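# Lift the weighted bar off its rack and hold it

## Task

Take hold of the weighted bar and raise the whole bar to at least three finger widths above the height where it rested on its rack, then keep it motionless in the air while still gripping it. At the end the bar must touch nothing else, and no motor of either hand may show moving in hand_stopped_by, or the task fails.

## Robot and tools

Robot: two arms, left_arm and right_arm, face each other across a table. left_arm's base is on the +y side. The names do not refer to sides of any camera image. Each arm carries the same five-finger right hand, so the hands are not mirrored: every hand axis and number means the same on both.

Frames: results give poses in a shared scene frame. Its origin is on the table top halfway between the two bases, z points up, and the table top is z = 0. Positions are in metres, orientation is a wxyz quaternion, and velocities are in m/s and rad/s. Printed positions can be slightly wrong, more so at long reach. Commands use each hand point's own axes instead. The hand point sits 0.05 m in front of the palm, where the index pad meets the thumb tip in a pinch. Its +z runs along the straightened fingers, which reach 0.06 to 0.07 m past it. Its +y points out of the palm. Its +x runs across the palm from the thumb toward the little finger. A wrist bracket on the little-finger side sticks out 0.03 m beyond the point along +y and 0.11 m across the palm, and it can collide with things.

The row: every arm command is one list of 28 numbers, each in [-1, 1], covering both arms even if only one moves. The order is left_arm dx, dy, dz, rx, ry, rz, then left_gripper little, ring, middle, index, thumb_bend, thumb_turn, force_limit, speed, then the same 14 for right_arm and right_gripper. dx to rz are an offset, not a pose. They are measured in the hand point's own axes from its pose in the latest result that showed it. If no result in this scene has shown it yet, or for the second or later call in one reply, they are measured from where the hand is when the action begins. 1.0 equals 0.6 m of travel or 180 degrees. rx, ry, rz form a single rotation vector. Each row counts from that same base pose, not from the row before, so all zeros sends the hand back to the base pose rather than holding it. On each control step the commanded pose is clipped to within 100 mm and 16 degrees of the measured pose, and position wins over orientation if both cannot be met.

Hand numbers are absolute targets. For the four fingers and thumb_bend, +1 is straight and -1 fully curled. thumb_turn +1 puts the thumb beside the palm; -1 swings it in front of the palm, opposite the fingers. A pinch is about index -0.22, thumb_bend -0.75, thumb_turn -0.57. force_limit maps -1 to about 0 N and +1 to 10 N at the fingertip (15 N for the two thumb motors); it stops only closing motors. speed maps -1 to almost zero and +1 to full, where a whole finger travel takes 0.6 s. There is no value meaning unchanged: repeat the last eight numbers sent to that hand, or, before any, its hand_measured values plus hand_force_limit and hand_speed.

Tools:
- execute_actions: "actions" is a list with zero or one entry. An empty list only reports the state, with pictures. {"rows": [...], "steps": n} runs up to 15 control steps of 1/30 s each (default 15, minimum 6); each row lasts one step and the last row repeats. {"steps": n} without rows waits up to 300 steps, counted from the previous result, so your reply time is included. Optional "pictures": true adds images. The result is taken 6 steps before the action ends; those steps run while you reply. A refused call moves nothing.
- move: "target" is one 28-number row as above. Each hand point travels in a straight line toward its target, all paths ending together, over 0.5 to 10 s. "speed" is the top path speed in m/s, 0.002 to 0.5 (default 0.25); turning is capped at twice that in rad/s. Optional "stop_force" (9 to 40 N, shared by both arms) ends an arm's path when its wrist sensor feels that much extra push against the motion; the arm then steps back two control steps and holds. Use it only with slow, non-rotating moves, and omit it when pulling away from a surface. The result adds a "move:" line with each arm's ending: done, off_target, moving, held, fault or contact, plus limits such as paced (pose clipped) or held (steps blocked), and each hand point's distance from its target.
- wait: "seconds" from 0 to 10; nothing new is sent.
- zoom_image: "camera" is cam_low, cam_left_wrist or cam_right_wrist (all 504x504); "region" is [x0, y0, x1, y1] in pixels from the top-left corner, at most 504 by 504.
- show_instructions: no arguments; shows the reference pages.
- finished_scene: "scene" is the number of the current scene; it ends and grades it, and cannot be undone. Replying without any tool call also ends everything.

Result lines: the state line gives each arm's pose and velocities. "Hand target" shows where the controller is driving each hand point. "pose unreachable" and HELD mark commands the clearance check changed or blocked. hand_measured, hand_stopped_by and hand_load_n list six values in the motor order; hand_stopped_by words are moving, target, force, stalled or fault. Loads dropping near 0 mean the grip is lost. Wrist force and torque are in the end effector's axes, noisy, offset by a few newtons, saturating near 50 N. Joint torque readings are rough.

Gripping: turn the thumb in front of the palm before reaching the object; the whole hand can then wrap an object 0.035 to 0.08 m thick, lying across the palm on the wrist side of the hand point. A motor starts only when its target changes by at least 0.01 and then locks at its target or at force_limit. Close at speed -0.9 or lower for a gentle grip. To squeeze harder, raise force_limit and send a target further closed than measured.

Avoid: pressing a stiff arm past contact, forces of 150 N, or joint loads over 133 N m (large joints) or 24.9 N m (wrist joints), held weight included; any of these stops the arm for 10 s. Keep the arms from hitting or pressing each other with any part. Do not knock anything off the table. Long holding heats motors: a MOTOR HOT warning appears at 70 °C and brakes engage at 85 °C. Prefer smooth, quick, drop-free motion.

Each tool is called after "Call:" as name(argument=value, ...) on one line, values as JSON.

Reference images:

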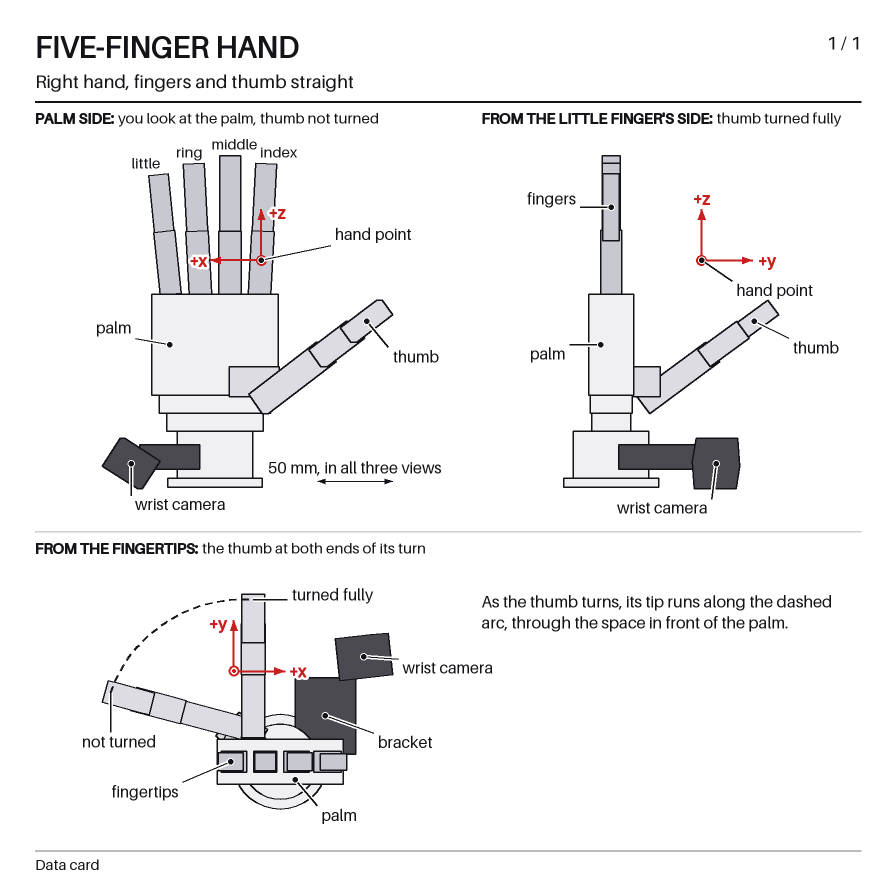

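## Session

Call:
execute_actions(actions=[])

Scene clock: 0.00 s of 4800.00 s.
left_arm: end_effector_position=(+0.2833, +0.4173, +0.4676) hand_measured=(+1.000, +1.000, +1.000, +1.000, +1.000, +1.000) hand_load_n=(+0.0, +0.0, +0.0, +0.0, +0.0, +0.0) hand_stopped_by=(target, target, target, target, target, target) hand_force_limit=0.00 hand_speed=-0.80 end_effector_quat_wxyz=(-0.007, +0.385, +0.923, -0.011) end_effector_velocity=(+0.000, +0.000, +0.000) end_effector_angular_velocity=(+0.000, -0.001, +0.000) | right_arm: end_effector_position=(+0.1255, -0.2462, +0.4780) hand_measured=(+1.000, +1.000, +1.000, +1.000, +1.000, +1.000) hand_load_n=(+0.0, +0.0, +0.0, +0.0, +0.0, +0.0) hand_stopped_by=(target, target, target, target, target, target) hand_force_limit=0.00 hand_speed=-0.80 end_effector_quat_wxyz=(-0.001, -0.356, +0.934, +0.014) end_effector_velocity=(+0.000, +0.000, -0.000) end_effector_angular_velocity=(-0.001, +0.001, -0.000)
Joint positions: left_arm=[ 0.54  -1.715  1.359  1.923  1.596 -1.887] | right_arm=[-1.202 -1.715  1.341  1.944  1.542 -1.878]
Joint velocities: left_arm=[ 0.    -0.    -0.    -0.    -0.001  0.   ] | right_arm=[ 0.001  0.002  0.    -0.     0.001  0.001]
Joint torques (N m, as the arm reports them, + toward a larger angle): no reading
Wrist force (N, on the end effector, along its own x y z axes, offset not removed): no reading
Wrist torque (N m, same axes, about the end effector's origin, offset not removed): no reading
Hand target (left_arm): +0.283, +0.417, +0.468; -0.007, +0.385, +0.923, -0.011
Hand target (right_arm): +0.125, -0.246, +0.478; -0.001, -0.356, +0.934, +0.014

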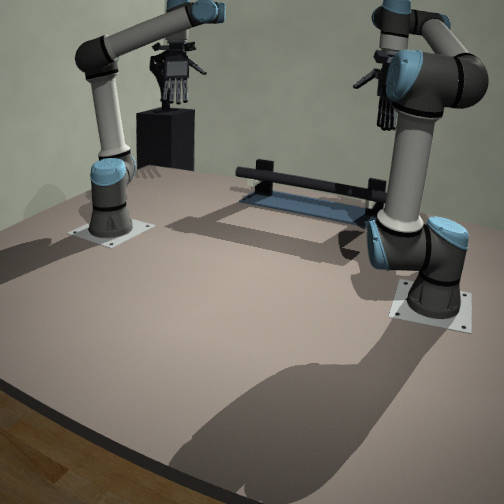

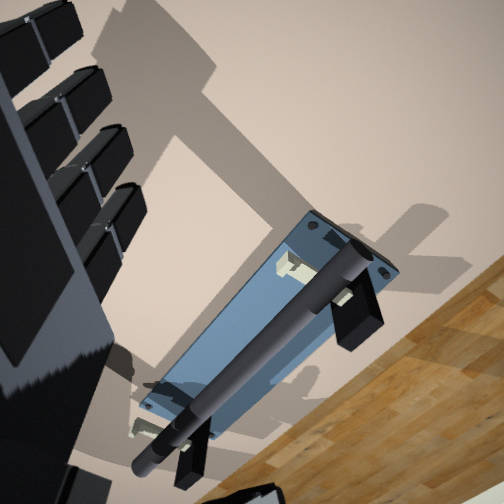

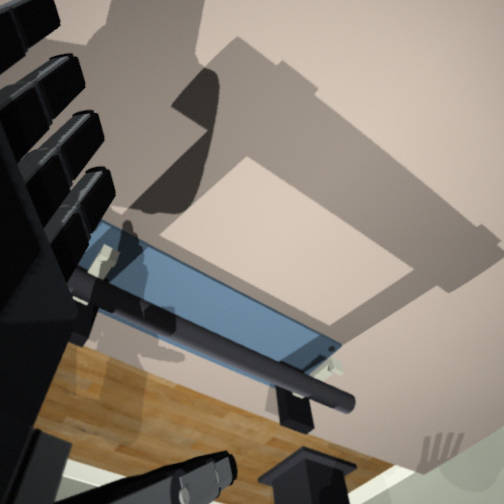

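Call:
move(target=[-0.395,-0.116,0.113,0,0,0.25,1,1,1,1,1,-1,0.5,0.5, 0,0,0,0,0,0,1,1,1,1,1,1,0,-0.8], speed=0.3)

Scene clock: 3.17 s of 4800.00 s.
left_arm: end_effector_position=(+0.3987, +0.1990, +0.4005) hand_measured=(+1.000, +1.000, +1.000, +1.000, +1.000, -1.000) hand_load_n=(+0.0, +0.0, +0.0, +0.0, +0.0, +0.0) hand_stopped_by=(target, target, target, target, target, target) hand_force_limit=0.50 hand_speed=0.50 end_effector_quat_wxyz=(-0.002, +0.709, +0.705, -0.013) end_effector_velocity=(+0.001, -0.002, -0.001) end_effector_angular_velocity=(+0.001, +0.003, -0.008) | right_arm: end_effector_position=(+0.1255, -0.2462, +0.4780) hand_measured=(+1.000, +1.000, +1.000, +1.000, +1.000, +1.000) hand_load_n=(+0.0, +0.0, +0.0, +0.0, +0.0, +0.0) hand_stopped_by=(target, target, target, target, target, target) hand_force_limit=0.00 hand_speed=-0.80 end_effector_quat_wxyz=(-0.001, -0.356, +0.934, +0.014) end_effector_velocity=(+0.000, +0.000, -0.000) end_effector_angular_velocity=(+0.001, +0.001, -0.001)
Joint positions: left_arm=[ 0.619 -1.238  1.014  1.794  1.596 -1.024] | right_arm=[-1.202 -1.715  1.341  1.944  1.542 -1.878]
Joint velocities: left_arm=[ 0.002  0.008 -0.01   0.004  0.002  0.01 ] | right_arm=[ 0.     0.001 -0.    -0.    -0.001  0.001]
Joint torques (N m, as the arm reports them, + toward a larger angle): left_arm=[ 10.19 -23.18 -26.75   5.06   1.52   1.68] | right_arm=[  0.03 -12.22 -15.91   2.32   0.08  -0.07]
Wrist force (N, on the end effector, along its own x y z axes, offset not removed): left_arm=[0.4 -0.1 1.6] | right_arm=[2.2 6.1 -0.2]
Wrist torque (N m, same axes, about the end effector's origin, offset not removed): left_arm=[-0.08 -0.07 0.14] | right_arm=[0.82 -0.13 0.37]
Hand target (left_arm): +0.399, +0.199, +0.400; -0.002, +0.709, +0.705, -0.013
Hand target (right_arm): +0.125, -0.246, +0.478; -0.001, -0.356, +0.934, +0.014
Off the commanded pose (left_arm): 0.000 m, 0 deg.
Off the commanded pose (right_arm): 0.000 m, 0 deg.
Kept back: nothing.
move: done

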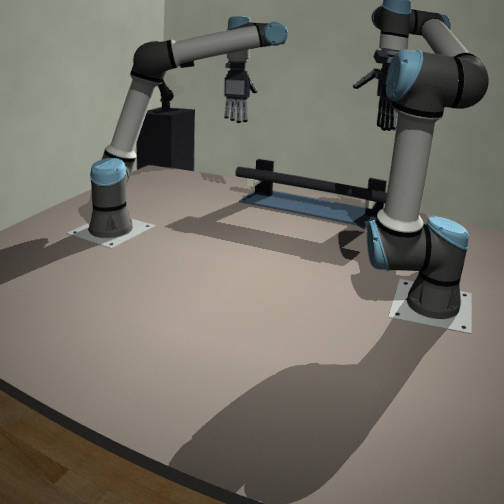

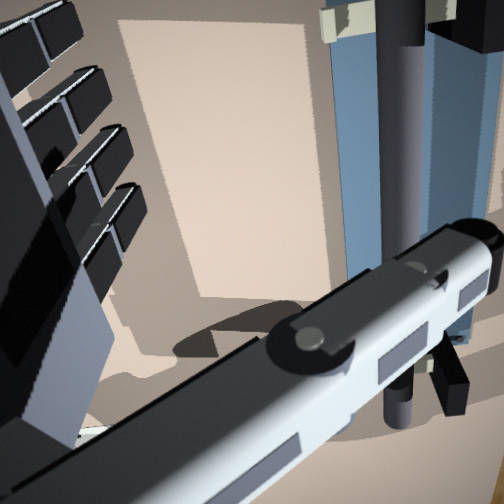

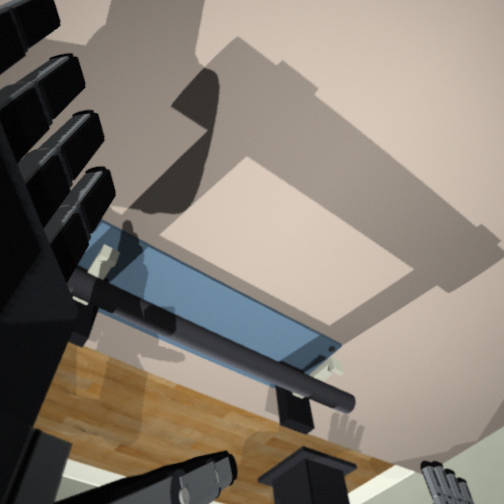

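Call:
move(target=[0,0.133,0.2,0,0,0,1,1,1,1,1,-1,0.5,0.5, 0,0,0,0,0,0,1,1,1,1,1,1,0,-0.8])

Scene clock: 5.37 s of 4800.00 s.
left_arm: end_effector_position=(+0.4760, +0.1969, +0.2792) hand_measured=(+1.000, +1.000, +1.000, +1.000, +1.000, -1.000) hand_load_n=(+0.0, +0.0, +0.0, +0.0, +0.0, +0.0) hand_stopped_by=(target, target, target, target, target, target) hand_force_limit=0.50 hand_speed=0.50 end_effector_quat_wxyz=(-0.002, +0.709, +0.705, -0.013) end_effector_velocity=(+0.002, +0.000, -0.002) end_effector_angular_velocity=(+0.000, -0.001, +0.000) | right_arm: end_effector_position=(+0.1255, -0.2462, +0.4780) hand_measured=(+1.000, +1.000, +1.000, +1.000, +1.000, +1.000) hand_load_n=(+0.0, +0.0, +0.0, +0.0, +0.0, +0.0) hand_stopped_by=(target, target, target, target, target, target) hand_force_limit=0.00 hand_speed=-0.80 end_effector_quat_wxyz=(-0.001, -0.356, +0.934, +0.014) end_effector_velocity=(-0.001, +0.000, +0.001) end_effector_angular_velocity=(+0.002, -0.001, +0.001)
Joint positions: left_arm=[ 0.756 -1.098  1.126  1.544  1.596 -0.887] | right_arm=[-1.202 -1.715  1.341  1.944  1.542 -1.878]
Joint velocities: left_arm=[ 0.003  0.004 -0.001 -0.003 -0.001  0.003] | right_arm=[ 0.001 -0.002 -0.     0.    -0.001 -0.   ]
Joint torques (N m, as the arm reports them, + toward a larger angle): left_arm=[  9.82 -30.11 -27.21   0.61   1.64   1.67] | right_arm=[ -0.05 -12.82 -15.75   2.3    0.25  -0.01]
Wrist force (N, on the end effector, along its own x y z axes, offset not removed): left_arm=[-0.3 -3.2 0.8] | right_arm=[-1.1 -1.4 0.2]
Wrist torque (N m, same axes, about the end effector's origin, offset not removed): left_arm=[-0.59 -0.09 -0.01] | right_arm=[-0.35 0.43 -0.06]
Hand target (left_arm): +0.476, +0.197, +0.279; -0.002, +0.709, +0.705, -0.013
Hand target (right_arm): +0.125, -0.246, +0.478; -0.001, -0.356, +0.934, +0.014
Off the commanded pose (left_arm): 0.000 m, 0 deg.
Off the commanded pose (right_arm): 0.000 m, 0 deg.
Kept back: nothing.
move: done

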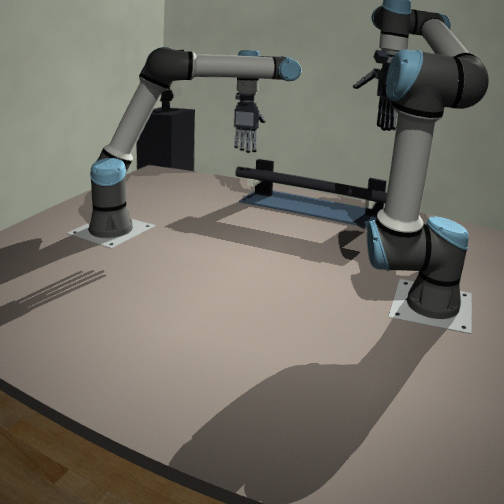

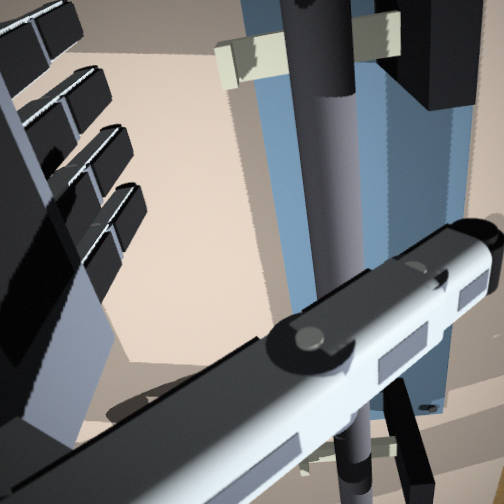

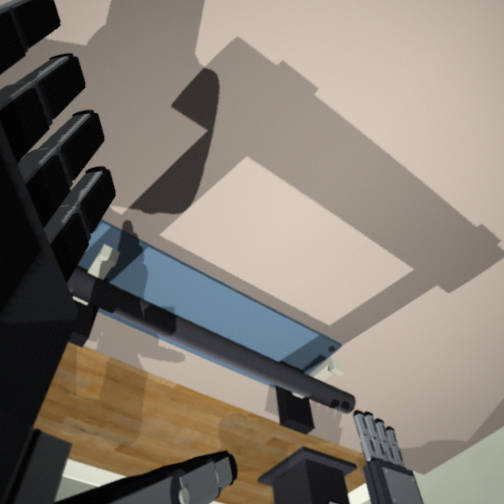

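Call:
zoom_image(camera="cam_low", region=[220,90,400,240])

Call:
move(target=[-0.08,0.09,0.13,0,0,0,1,1,1,1,1,-1,0.5,0.5, -0.385,-0.276,0.2,0,0,0.7317,1,1,1,1,1,-1,0.5,0.5])

Region (220, 90, 400, 240) of cam_low's 504x504 image, scaled by 2.800, with more detail than that image has.

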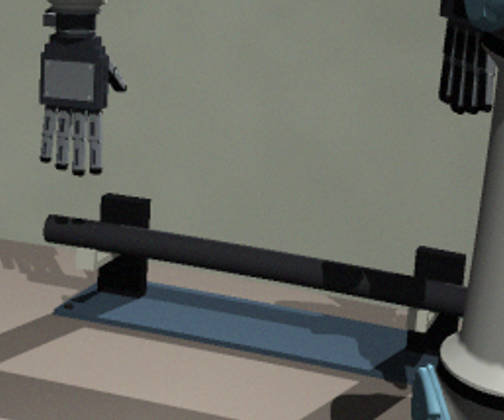

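Scene clock: 11.33 s of 4800.00 s.
left_arm: end_effector_position=(+0.5281, +0.1475, +0.2008) hand_measured=(+1.000, +1.000, +1.000, +1.000, +1.000, -1.000) hand_load_n=(+0.0, +0.0, +0.0, +0.0, +0.0, +0.0) hand_stopped_by=(target, target, target, target, target, target) hand_force_limit=0.50 hand_speed=0.50 end_effector_quat_wxyz=(-0.002, +0.709, +0.705, -0.013) end_effector_velocity=(+0.001, +0.000, -0.000) end_effector_angular_velocity=(+0.001, -0.000, +0.001) | right_arm: end_effector_position=(+0.4065, -0.2129, +0.3556) hand_measured=(+1.000, +1.000, +1.000, +1.000, +1.000, -1.000) hand_load_n=(+0.0, +0.0, +0.0, +0.0, +0.0, +0.0) hand_stopped_by=(target, target, target, target, target, target) hand_force_limit=0.50 hand_speed=0.50 end_effector_quat_wxyz=(-0.013, +0.706, +0.708, +0.005) end_effector_velocity=(+0.002, +0.001, -0.001) end_effector_angular_velocity=(-0.002, +0.001, -0.016)
Joint positions: left_arm=[ 0.774 -0.886  0.988  1.47   1.596 -0.87 ] | right_arm=[-1.124 -1.169  1.032  1.706  1.542  0.496]
Joint velocities: left_arm=[ 0.001  0.001 -0.001  0.    -0.001  0.   ] | right_arm=[ 0.001  0.008 -0.01   0.003  0.001  0.018]
Joint torques (N m, as the arm reports them, + toward a larger angle): left_arm=[ 10.41 -35.95 -25.81   0.22  -1.36   1.66] | right_arm=[  5.79 -30.36 -25.34   3.81   1.93   2.14]
Wrist force (N, on the end effector, along its own x y z axes, offset not removed): left_arm=[-1.0 -1.4 0.1] | right_arm=[1.4 2.9 1.2]
Wrist torque (N m, same axes, about the end effector's origin, offset not removed): left_arm=[-0.21 0.23 0.13] | right_arm=[0.34 -0.13 0.12]
Hand target (left_arm): +0.528, +0.147, +0.201; -0.002, +0.709, +0.705, -0.013
Hand target (right_arm): +0.407, -0.213, +0.355; -0.013, +0.707, +0.707, +0.005
Off the commanded pose (left_arm): 0.000 m, 0 deg.
Off the commanded pose (right_arm): 0.000 m, 0 deg.
Kept back: nothing.
move: done

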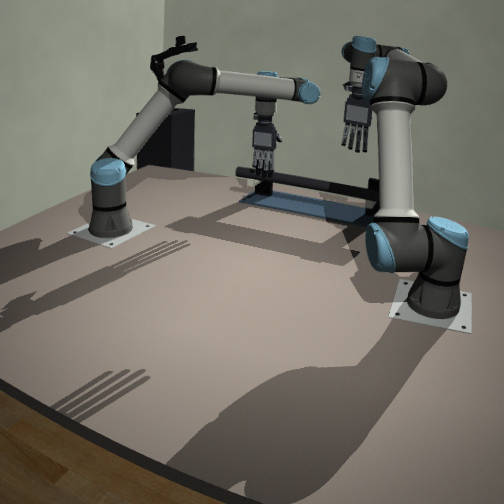

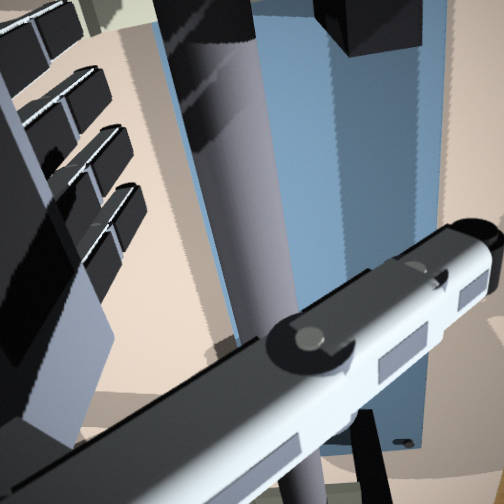

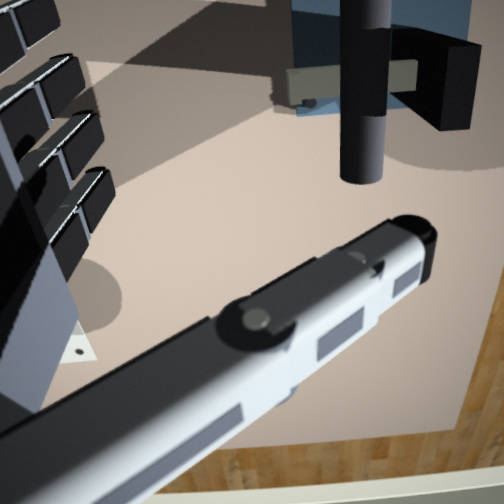

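Call:
move(target=[-0.035,0,0.03,0,0,0,1,1,1,1,1,-1,0.5,0.5, 0.18,0.2,0.27,0,0,0,1,1,1,1,1,-1,0.5,0.5], speed=0.15)

Scene clock: 13.77 s of 4800.00 s.
left_arm: end_effector_position=(+0.5277, +0.1279, +0.1845) hand_measured=(+1.000, +1.000, +1.000, +1.000, +1.000, -1.000) hand_load_n=(+0.0, +0.0, +0.0, +0.0, +0.0, +0.0) hand_stopped_by=(target, target, target, target, target, target) hand_force_limit=0.50 hand_speed=0.50 end_effector_quat_wxyz=(-0.002, +0.709, +0.705, -0.013) end_effector_velocity=(-0.001, -0.001, -0.000) end_effector_angular_velocity=(+0.000, +0.001, -0.003) | right_arm: end_effector_position=(+0.5088, -0.1149, +0.2143) hand_measured=(+1.000, +1.000, +1.000, +1.000, +1.000, -1.000) hand_load_n=(+0.0, +0.0, +0.0, +0.0, +0.0, +0.0) hand_stopped_by=(target, target, target, target, target, target) hand_force_limit=0.50 hand_speed=0.50 end_effector_quat_wxyz=(-0.013, +0.706, +0.708, +0.007) end_effector_velocity=(+0.000, -0.001, +0.000) end_effector_angular_velocity=(-0.000, -0.000, -0.000)
Joint positions: left_arm=[ 0.751 -0.847  0.964  1.455  1.596 -0.892] | right_arm=[-1.062 -0.76   0.731  1.593  1.542  0.558]
Joint velocities: left_arm=[-0.002  0.     0.     0.     0.     0.001] | right_arm=[-0.001 -0.001  0.001 -0.     0.    -0.001]
Joint torques (N m, as the arm reports them, + toward a larger angle): left_arm=[ -7.66 -46.27 -24.56   0.7    1.44  -1.21] | right_arm=[ -3.73 -61.7  -10.45   0.91  -0.68   1.21]
Wrist force (N, on the end effector, along its own x y z axes, offset not removed): left_arm=[1.0 -1.6 0.8] | right_arm=[-2.0 0.5 0.4]
Wrist torque (N m, same axes, about the end effector's origin, offset not removed): left_arm=[-0.30 -0.33 0.19] | right_arm=[-0.09 0.43 -0.08]
Hand target (left_arm): +0.528, +0.128, +0.184; -0.002, +0.709, +0.705, -0.013
Hand target (right_arm): +0.509, -0.115, +0.214; -0.013, +0.706, +0.708, +0.006
Off the commanded pose (left_arm): 0.002 m, 0 deg.
Off the commanded pose (right_arm): 0.029 m, 0 deg.
Kept back: nothing.
move: held (left_arm, right_arm); limits=held; held on 8 of 54 steps (right_arm, left_arm), including the last (right_arm, left_arm)
pose unreachable (left arm): on one or more control steps of this call this arm could not follow its commanded pose, so it was not sent that pose on those steps. On the call's last step it was still not sent that pose. It may still have moved: this result reports where it is.
cause: the commanded pose would bring a part of the arm too close to another arm (a part of this arm just beyond joint 4 (wrist 1) and a part of the other arm just beyond its joint 4 (wrist 1)).
pose unreachable (right arm): on one or more control steps of this call this arm could not follow its commanded pose, so it was not sent that pose on those steps. On the call's last step it was still not sent that pose. It may still have moved: this result reports where it is.
cause: the commanded pose would bring a part of the arm too close to another arm (a part of this arm just beyond joint 4 (wrist 1) and a part of the other arm just beyond its joint 4 (wrist 1)).

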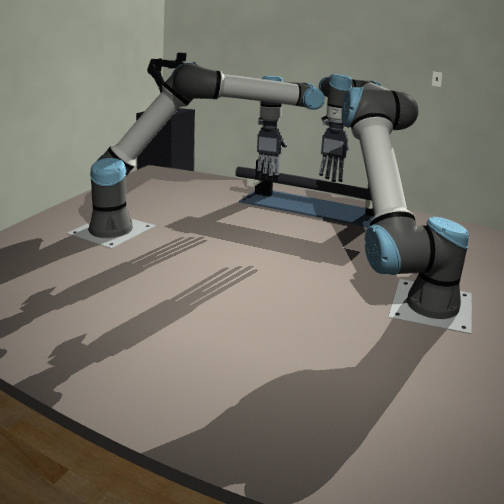

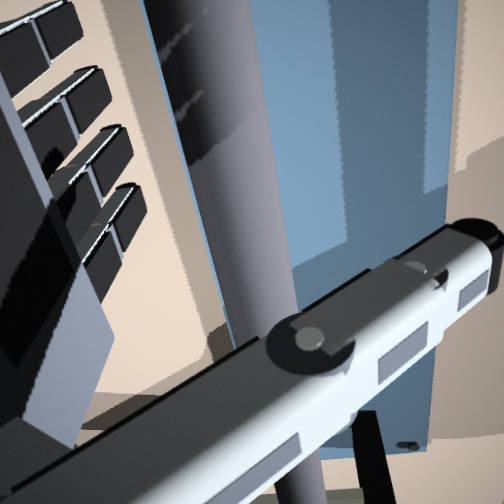

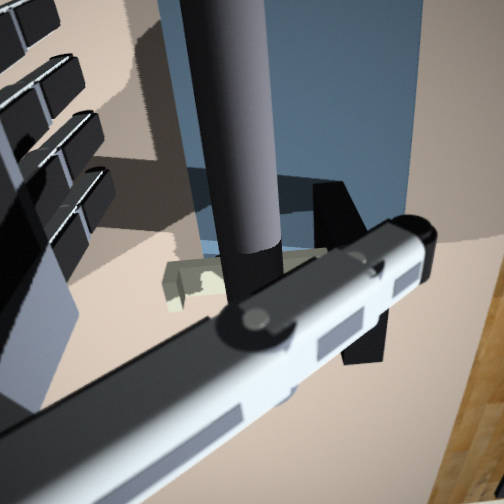

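Call:
move(target=[0.045,0,0,0,0,0,1,1,1,1,1,-1,0.5,0.5, -0.075,0.03,0.05,0,0,0,1,1,1,1,1,-1,0.5,0.5], speed=0.1)

Scene clock: 15.63 s of 4800.00 s.
left_arm: end_effector_position=(+0.5278, +0.1549, +0.1841) hand_measured=(+1.000, +1.000, +1.000, +1.000, +1.000, -1.000) hand_load_n=(+0.0, +0.0, +0.0, +0.0, +0.0, +0.0) hand_stopped_by=(target, target, target, target, target, target) hand_force_limit=0.50 hand_speed=0.50 end_effector_quat_wxyz=(-0.002, +0.709, +0.705, -0.013) end_effector_velocity=(-0.001, +0.000, -0.000) end_effector_angular_velocity=(+0.002, +0.002, +0.001) | right_arm: end_effector_position=(+0.5265, -0.1587, +0.1831) hand_measured=(+1.000, +1.000, +1.000, +1.000, +1.000, -1.000) hand_load_n=(+0.0, +0.0, +0.0, +0.0, +0.0, +0.0) hand_stopped_by=(target, target, target, target, target, target) hand_force_limit=0.50 hand_speed=0.50 end_effector_quat_wxyz=(-0.013, +0.706, +0.708, +0.006) end_effector_velocity=(+0.000, -0.001, -0.002) end_effector_angular_velocity=(-0.000, -0.001, +0.002)
Joint positions: left_arm=[ 0.782 -0.893  1.044  1.423  1.596 -0.862] | right_arm=[-1.141 -0.811  0.902  1.476  1.541  0.479]
Joint velocities: left_arm=[-0.001 -0.     0.001  0.002  0.001 -0.002] | right_arm=[-0.002 -0.003  0.009 -0.007  0.001 -0.004]
Joint torques (N m, as the arm reports them, + toward a larger angle): left_arm=[ 10.3  -59.46  -6.58   0.19  -1.7    1.73] | right_arm=[ -5.67 -60.96  -8.44   0.85  -1.34  -2.31]
Wrist force (N, on the end effector, along its own x y z axes, offset not removed): left_arm=[1.3 0.0 -0.8] | right_arm=[0.0 0.5 -4.4]
Wrist torque (N m, same axes, about the end effector's origin, offset not removed): left_arm=[-0.07 -0.31 0.28] | right_arm=[0.44 0.22 -0.03]
Hand target (left_arm): +0.528, +0.155, +0.184; -0.002, +0.709, +0.705, -0.013
Hand target (right_arm): +0.527, -0.159, +0.183; -0.013, +0.706, +0.708, +0.007
Off the commanded pose (left_arm): 0.000 m, 0 deg.
Off the commanded pose (right_arm): 0.000 m, 0 deg.
Kept back: nothing.
move: done

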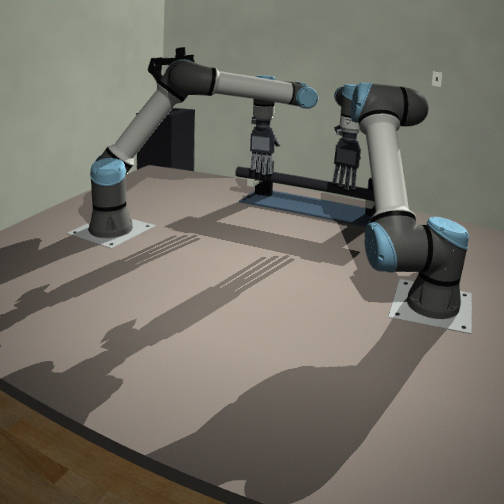

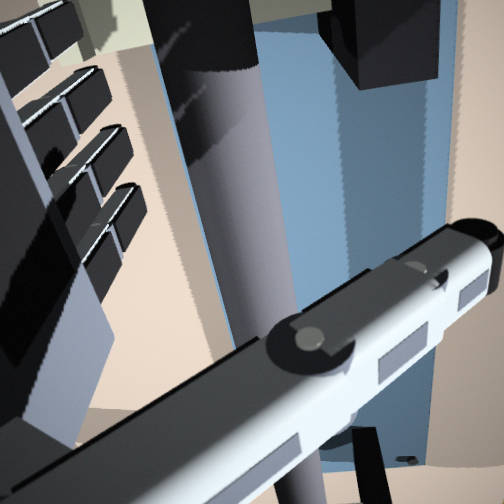

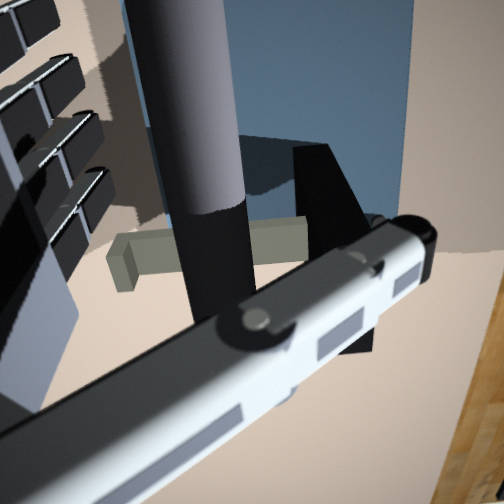

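Call:
move(target=[-0.042,-0.005,0.06,0,0,0,1,1,1,1,1,-1,0.5,0.5, -0.01,-0.022,0.06,0,0,0,1,1,1,1,1,-1,0.5,0.5], speed=0.05, stop_force=10)

Scene clock: 17.53 s of 4800.00 s.
left_arm: end_effector_position=(+0.5240, +0.1293, +0.1487) hand_measured=(+1.000, +1.000, +1.000, +1.000, +1.000, -1.000) hand_load_n=(+0.0, +0.0, +0.0, +0.0, +0.0, +0.0) hand_stopped_by=(target, target, target, target, target, target) hand_force_limit=0.50 hand_speed=0.50 end_effector_quat_wxyz=(-0.002, +0.709, +0.705, -0.013) end_effector_velocity=(-0.001, -0.002, -0.001) end_effector_angular_velocity=(-0.000, +0.001, -0.001) | right_arm: end_effector_position=(+0.5130, -0.1637, +0.1473) hand_measured=(+1.000, +1.000, +1.000, +1.000, +1.000, -1.000) hand_load_n=(+0.0, +0.0, +0.0, +0.0, +0.0, +0.0) hand_stopped_by=(target, target, target, target, target, target) hand_force_limit=0.50 hand_speed=0.50 end_effector_quat_wxyz=(-0.013, +0.706, +0.708, +0.006) end_effector_velocity=(-0.001, -0.000, -0.002) end_effector_angular_velocity=(-0.002, -0.000, +0.001)
Joint positions: left_arm=[ 0.748 -0.842  1.048  1.367  1.596 -0.896] | right_arm=[-1.138 -0.835  1.037  1.365  1.541  0.482]
Joint velocities: left_arm=[-0.003  0.003 -0.002 -0.001  0.001 -0.002] | right_arm=[ 0.001 -0.     0.007 -0.007  0.002  0.   ]
Joint torques (N m, as the arm reports them, + toward a larger angle): left_arm=[-10.29 -38.86 -26.12   0.07   1.42  -1.38] | right_arm=[  5.61 -59.41  -7.6    0.52   1.45   2.24]
Wrist force (N, on the end effector, along its own x y z axes, offset not removed): left_arm=[-0.5 -1.3 0.8] | right_arm=[-0.2 2.6 0.8]
Wrist torque (N m, same axes, about the end effector's origin, offset not removed): left_arm=[-0.27 -0.01 0.19] | right_arm=[0.24 0.08 0.08]
Hand target (left_arm): +0.524, +0.129, +0.148; -0.002, +0.709, +0.705, -0.013
Hand target (right_arm): +0.513, -0.164, +0.147; -0.013, +0.706, +0.708, +0.006
Off the commanded pose (left_arm): 0.000 m, 0 deg.
Off the commanded pose (right_arm): 0.000 m, 0 deg.
Kept back: nothing.
move: done

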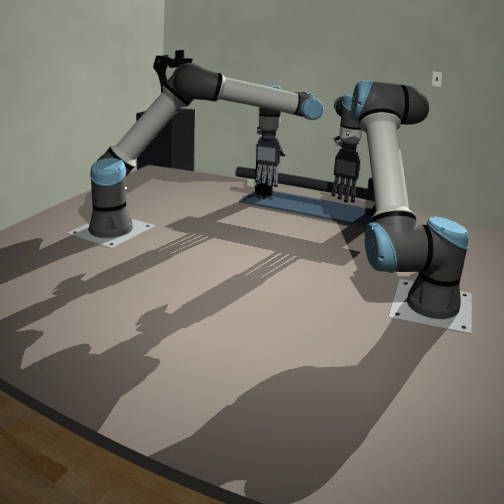

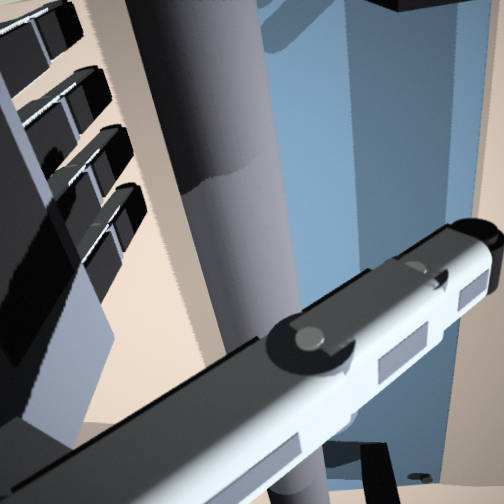

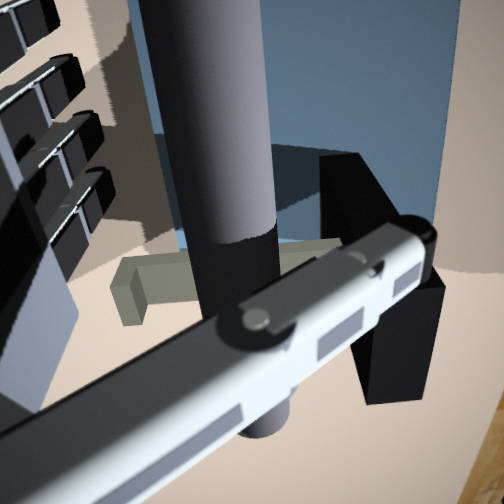

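Call:
move(target=[0,0,0.075,0,0,0,1,1,1,1,1,-1,0.5,0.5, 0,0,0.075,0,0,0,1,1,1,1,1,-1,0.5,0.5], speed=0.02, stop_force=9)

Scene clock: 20.30 s of 4800.00 s.
left_arm: end_effector_position=(+0.5231, +0.1287, +0.1040) hand_measured=(+1.000, +1.000, +1.000, +1.000, +1.000, -1.000) hand_load_n=(+0.0, +0.0, +0.0, +0.0, +0.0, +0.0) hand_stopped_by=(target, target, target, target, target, target) hand_force_limit=0.50 hand_speed=0.50 end_effector_quat_wxyz=(-0.002, +0.709, +0.705, -0.013) end_effector_velocity=(+0.000, +0.000, -0.003) end_effector_angular_velocity=(+0.001, -0.000, +0.000) | right_arm: end_effector_position=(+0.5126, -0.1625, +0.1026) hand_measured=(+1.000, +1.000, +1.000, +1.000, +1.000, -1.000) hand_load_n=(+0.0, +0.0, +0.0, +0.0, +0.0, +0.0) hand_stopped_by=(target, target, target, target, target, target) hand_force_limit=0.50 hand_speed=0.50 end_effector_quat_wxyz=(-0.013, +0.706, +0.708, +0.006) end_effector_velocity=(+0.000, -0.000, -0.003) end_effector_angular_velocity=(+0.000, +0.001, -0.000)
Joint positions: left_arm=[ 0.746 -0.813  1.114  1.271  1.596 -0.898] | right_arm=[-1.136 -0.805  1.1    1.271  1.541  0.484]
Joint velocities: left_arm=[ 0.001  0.002  0.004 -0.006 -0.001  0.   ] | right_arm=[-0.001  0.002  0.003 -0.005 -0.001 -0.   ]
Joint torques (N m, as the arm reports them, + toward a larger angle): left_arm=[-10.73 -38.44  -6.55   0.23   1.45  -1.49] | right_arm=[  6.12 -42.08  -6.76   0.79   1.77   2.21]
Wrist force (N, on the end effector, along its own x y z axes, offset not removed): left_arm=[0.1 -3.2 3.4] | right_arm=[-3.6 3.3 1.8]
Wrist torque (N m, same axes, about the end effector's origin, offset not removed): left_arm=[-0.66 -0.08 0.13] | right_arm=[0.42 0.52 -0.15]
Hand target (left_arm): +0.523, +0.129, +0.104; -0.002, +0.709, +0.705, -0.013
Hand target (right_arm): +0.513, -0.162, +0.102; -0.013, +0.706, +0.708, +0.006
Off the commanded pose (left_arm): 0.000 m, 0 deg.
Off the commanded pose (right_arm): 0.000 m, 0 deg.
Kept back: nothing.
move: done

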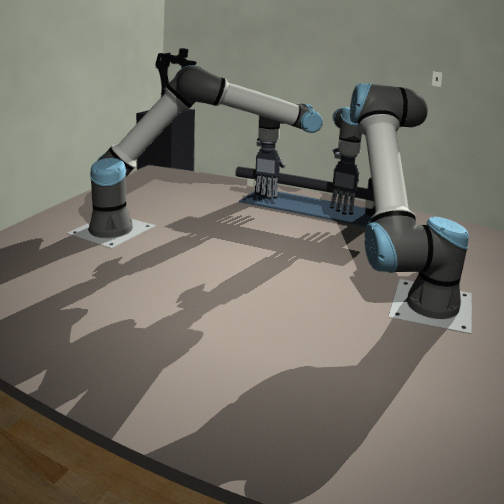

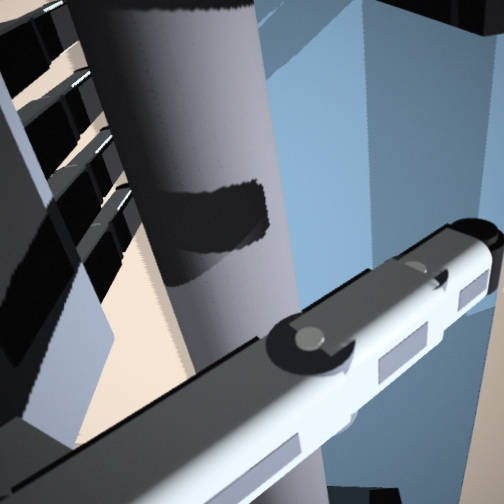

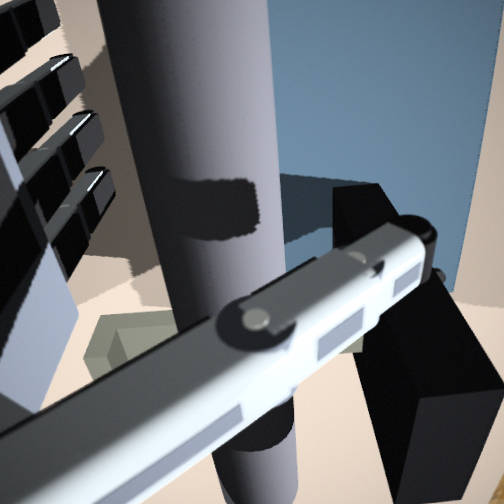

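Call:
move(target=[0,-0.005,0.05,0,0,0,1,1,1,1,1,-1,0.5,0.5, 0,0.005,0.05,0,0,0,1,1,1,1,1,-1,0.5,0.5], speed=0.02, stop_force=9)

Scene clock: 22.43 s of 4800.00 s.
left_arm: end_effector_position=(+0.5195, +0.1283, +0.0748) hand_measured=(+1.000, +1.000, +1.000, +1.000, +1.000, -1.000) hand_load_n=(+0.0, +0.0, +1.0, +0.0, +0.0, +0.0) hand_stopped_by=(target, target, target, target, target, target) hand_force_limit=0.50 hand_speed=0.50 end_effector_quat_wxyz=(-0.002, +0.709, +0.705, -0.013) end_effector_velocity=(+0.001, +0.000, +0.003) end_effector_angular_velocity=(-0.000, -0.001, -0.000) | right_arm: end_effector_position=(+0.5153, -0.1616, +0.0727) hand_measured=(+1.000, +1.000, +1.000, +1.000, +1.000, -1.000) hand_load_n=(+0.0, +0.0, +0.0, +0.0, +0.0, +0.0) hand_stopped_by=(target, target, target, target, target, target) hand_force_limit=0.50 hand_speed=0.50 end_effector_quat_wxyz=(-0.013, +0.706, +0.708, +0.006) end_effector_velocity=(+0.000, +0.000, -0.001) end_effector_angular_velocity=(+0.001, +0.001, -0.001)
Joint positions: left_arm=[ 0.74  -0.794  1.16   1.207  1.596 -0.903] | right_arm=[-1.136 -0.773  1.124  1.216  1.541  0.483]
Joint velocities: left_arm=[ 0.001 -0.001 -0.004  0.005 -0.001  0.001] | right_arm=[-0.001  0.001  0.    -0.002 -0.001  0.   ]
Joint torques (N m, as the arm reports them, + toward a larger angle): left_arm=[  0.68 -56.37 -23.     2.4   -1.59  -0.45] | right_arm=[ -6.58 -44.01  -7.18   0.73   1.54  -2.21]
Wrist force (N, on the end effector, along its own x y z axes, offset not removed): left_arm=[2.0 -10.1 -11.8] | right_arm=[0.4 2.8 0.9]
Wrist torque (N m, same axes, about the end effector's origin, offset not removed): left_arm=[0.93 -0.03 0.07] | right_arm=[0.51 -0.11 0.12]
Hand target (left_arm): +0.520, +0.128, +0.075; -0.002, +0.709, +0.705, -0.013
Hand target (right_arm): +0.515, -0.162, +0.073; -0.013, +0.706, +0.708, +0.006
Off the commanded pose (left_arm): 0.001 m, 0 deg.
Off the commanded pose (right_arm): 0.000 m, 0 deg.
Kept back: nothing.
move: contact (left_arm)

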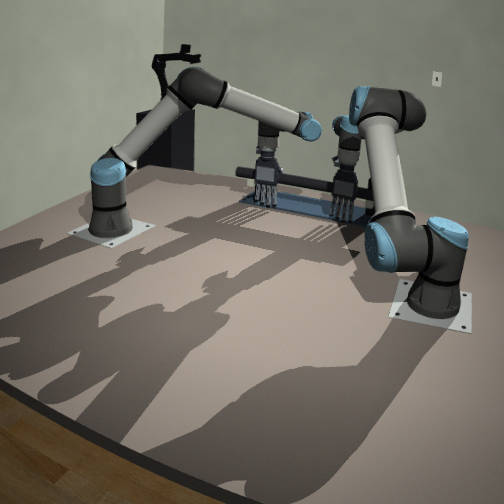

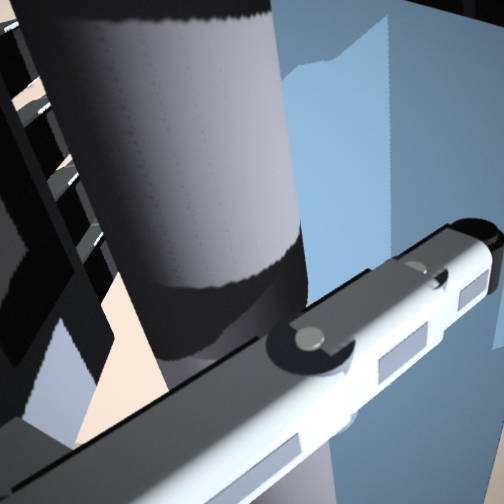

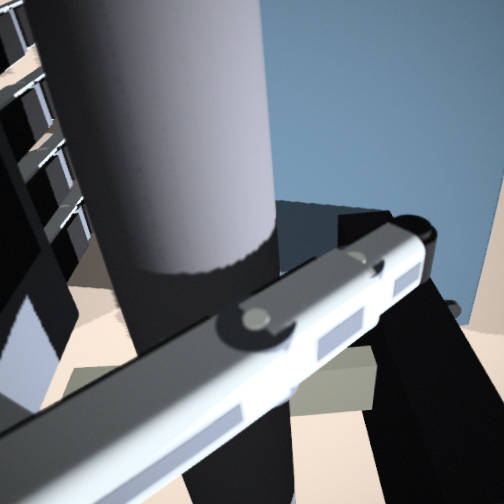

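Call:
move(target=[0,0,-0.008,0,0,0,-1,-1,-1,-1,1,-1,1,0, 0,0,-0.004,0,0,0,-1,-1,-1,-1,1,-1,1,0], speed=0.02)

Call:
move(target=[0,0,0,0,0,0,-1,-1,-1,-1,-1,-1,1,0, 0,0,0,0,0,0,-1,-1,-1,-1,-1,-1,1,0])

Scene clock: 24.03 s of 4800.00 s.
left_arm: end_effector_position=(+0.5196, +0.1284, +0.0797) hand_measured=(-0.810, -0.766, +0.978, -0.754, +1.000, -1.000) hand_load_n=(+10.0, +0.0, +0.0, +0.0, +0.0, +0.0) hand_stopped_by=(force, force, force, force, target, target) hand_force_limit=1.00 hand_speed=0.00 end_effector_quat_wxyz=(-0.002, +0.709, +0.705, -0.013) end_effector_velocity=(+0.001, -0.001, +0.000) end_effector_angular_velocity=(-0.002, -0.003, -0.002) | right_arm: end_effector_position=(+0.5153, -0.1617, +0.0751) hand_measured=(-0.798, -0.760, +0.956, -0.818, +1.000, -1.000) hand_load_n=(+8.5, +0.0, +1.5, +10.0, +0.0, +0.0) hand_stopped_by=(force, force, force, force, target, target) hand_force_limit=1.00 hand_speed=0.00 end_effector_quat_wxyz=(-0.013, +0.706, +0.708, +0.006) end_effector_velocity=(-0.000, -0.000, -0.000) end_effector_angular_velocity=(+0.000, +0.000, +0.000)
Joint positions: left_arm=[ 0.741 -0.799  1.154  1.217  1.596 -0.903] | right_arm=[-1.137 -0.775  1.121  1.221  1.541  0.483]
Joint velocities: left_arm=[-0.     0.    -0.001 -0.003 -0.001  0.001] | right_arm=[-0.    -0.     0.    -0.    -0.    -0.001]
Joint torques (N m, as the arm reports them, + toward a larger angle): left_arm=[  1.86 -57.04 -19.95   2.56  -2.61  -0.99] | right_arm=[ -0.69 -63.91 -23.69   3.87   1.57  -0.37]
Wrist force (N, on the end effector, along its own x y z axes, offset not removed): left_arm=[-0.4 -4.3 13.3] | right_arm=[-1.8 1.0 13.4]
Wrist torque (N m, same axes, about the end effector's origin, offset not removed): left_arm=[-0.80 -0.68 0.45] | right_arm=[0.13 -0.11 0.20]
Hand target (left_arm): +0.520, +0.128, +0.080; -0.002, +0.709, +0.705, -0.013
Hand target (right_arm): +0.515, -0.162, +0.075; -0.013, +0.706, +0.708, +0.006
Off the commanded pose (left_arm): 0.000 m, 0 deg.
Off the commanded pose (right_arm): 0.000 m, 0 deg.
Kept back: nothing.
move: done

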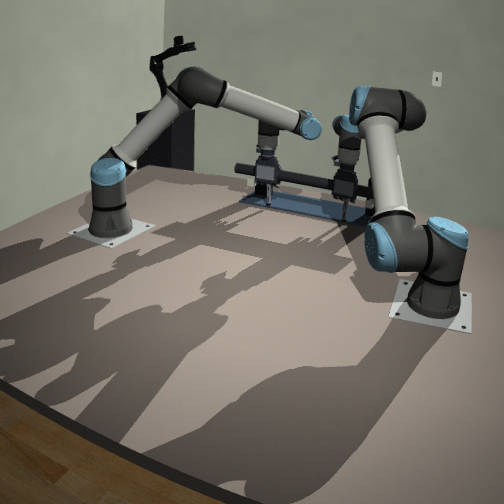

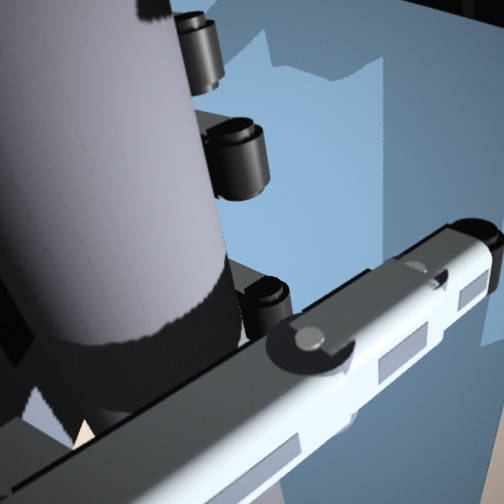

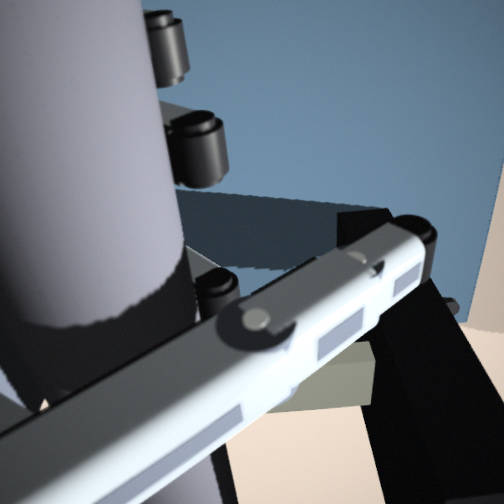

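Scene clock: 25.53 s of 4800.00 s.
left_arm: end_effector_position=(+0.5196, +0.1284, +0.0797) hand_measured=(-0.810, -0.766, +0.978, -0.754, -0.218, -1.000) hand_load_n=(+13.5, +1.0, +0.0, +0.5, +14.5, +2.0) hand_stopped_by=(force, force, force, force, force, target) hand_force_limit=1.00 hand_speed=0.00 end_effector_quat_wxyz=(-0.002, +0.709, +0.705, -0.013) end_effector_velocity=(+0.000, +0.001, -0.000) end_effector_angular_velocity=(-0.001, +0.001, +0.002) | right_arm: end_effector_position=(+0.5153, -0.1617, +0.0751) hand_measured=(-0.796, -0.760, +0.956, -0.818, -0.130, -1.000) hand_load_n=(+14.0, +0.0, +2.0, +15.5, +14.5, +3.5) hand_stopped_by=(force, force, force, force, force, target) hand_force_limit=1.00 hand_speed=0.00 end_effector_quat_wxyz=(-0.013, +0.706, +0.708, +0.006) end_effector_velocity=(-0.001, +0.001, -0.000) end_effector_angular_velocity=(-0.001, +0.000, +0.001)
Joint positions: left_arm=[ 0.741 -0.799  1.154  1.217  1.596 -0.903] | right_arm=[-1.137 -0.775  1.121  1.221  1.541  0.483]
Joint velocities: left_arm=[ 0.002  0.    -0.    -0.     0.001 -0.   ] | right_arm=[0.001 0.    0.    0.    0.001 0.   ]
Joint torques (N m, as the arm reports them, + toward a larger angle): left_arm=[  2.32 -56.26 -18.55   2.26  -2.28  -1.41] | right_arm=[ -0.59 -63.82 -24.64   4.01   1.43  -0.16]
Wrist force (N, on the end effector, along its own x y z axes, offset not removed): left_arm=[-1.2 -7.0 10.0] | right_arm=[-1.2 2.4 13.7]
Wrist torque (N m, same axes, about the end effector's origin, offset not removed): left_arm=[-0.66 -0.68 0.95] | right_arm=[-0.01 -0.16 0.84]
Hand target (left_arm): +0.520, +0.128, +0.080; -0.002, +0.709, +0.705, -0.013
Hand target (right_arm): +0.515, -0.162, +0.075; -0.013, +0.706, +0.708, +0.006
Off the commanded pose (left_arm): 0.000 m, 0 deg.
Off the commanded pose (right_arm): 0.000 m, 0 deg.
Kept back: nothing.
move: done

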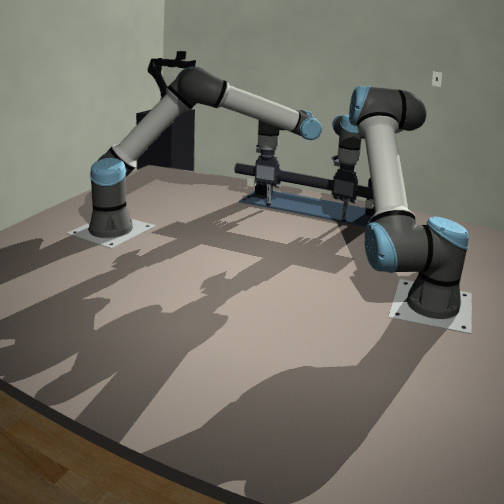

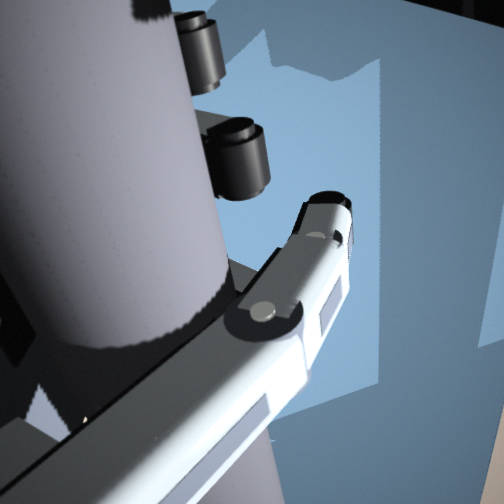

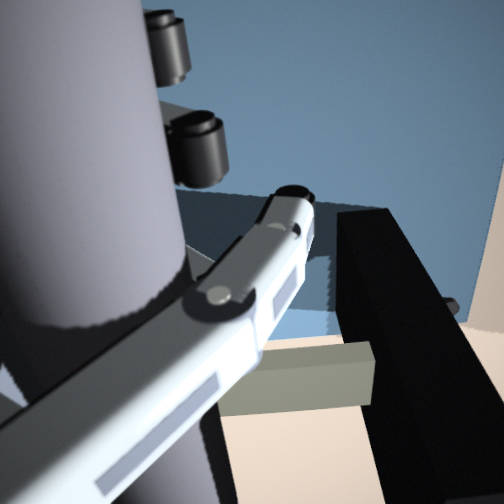

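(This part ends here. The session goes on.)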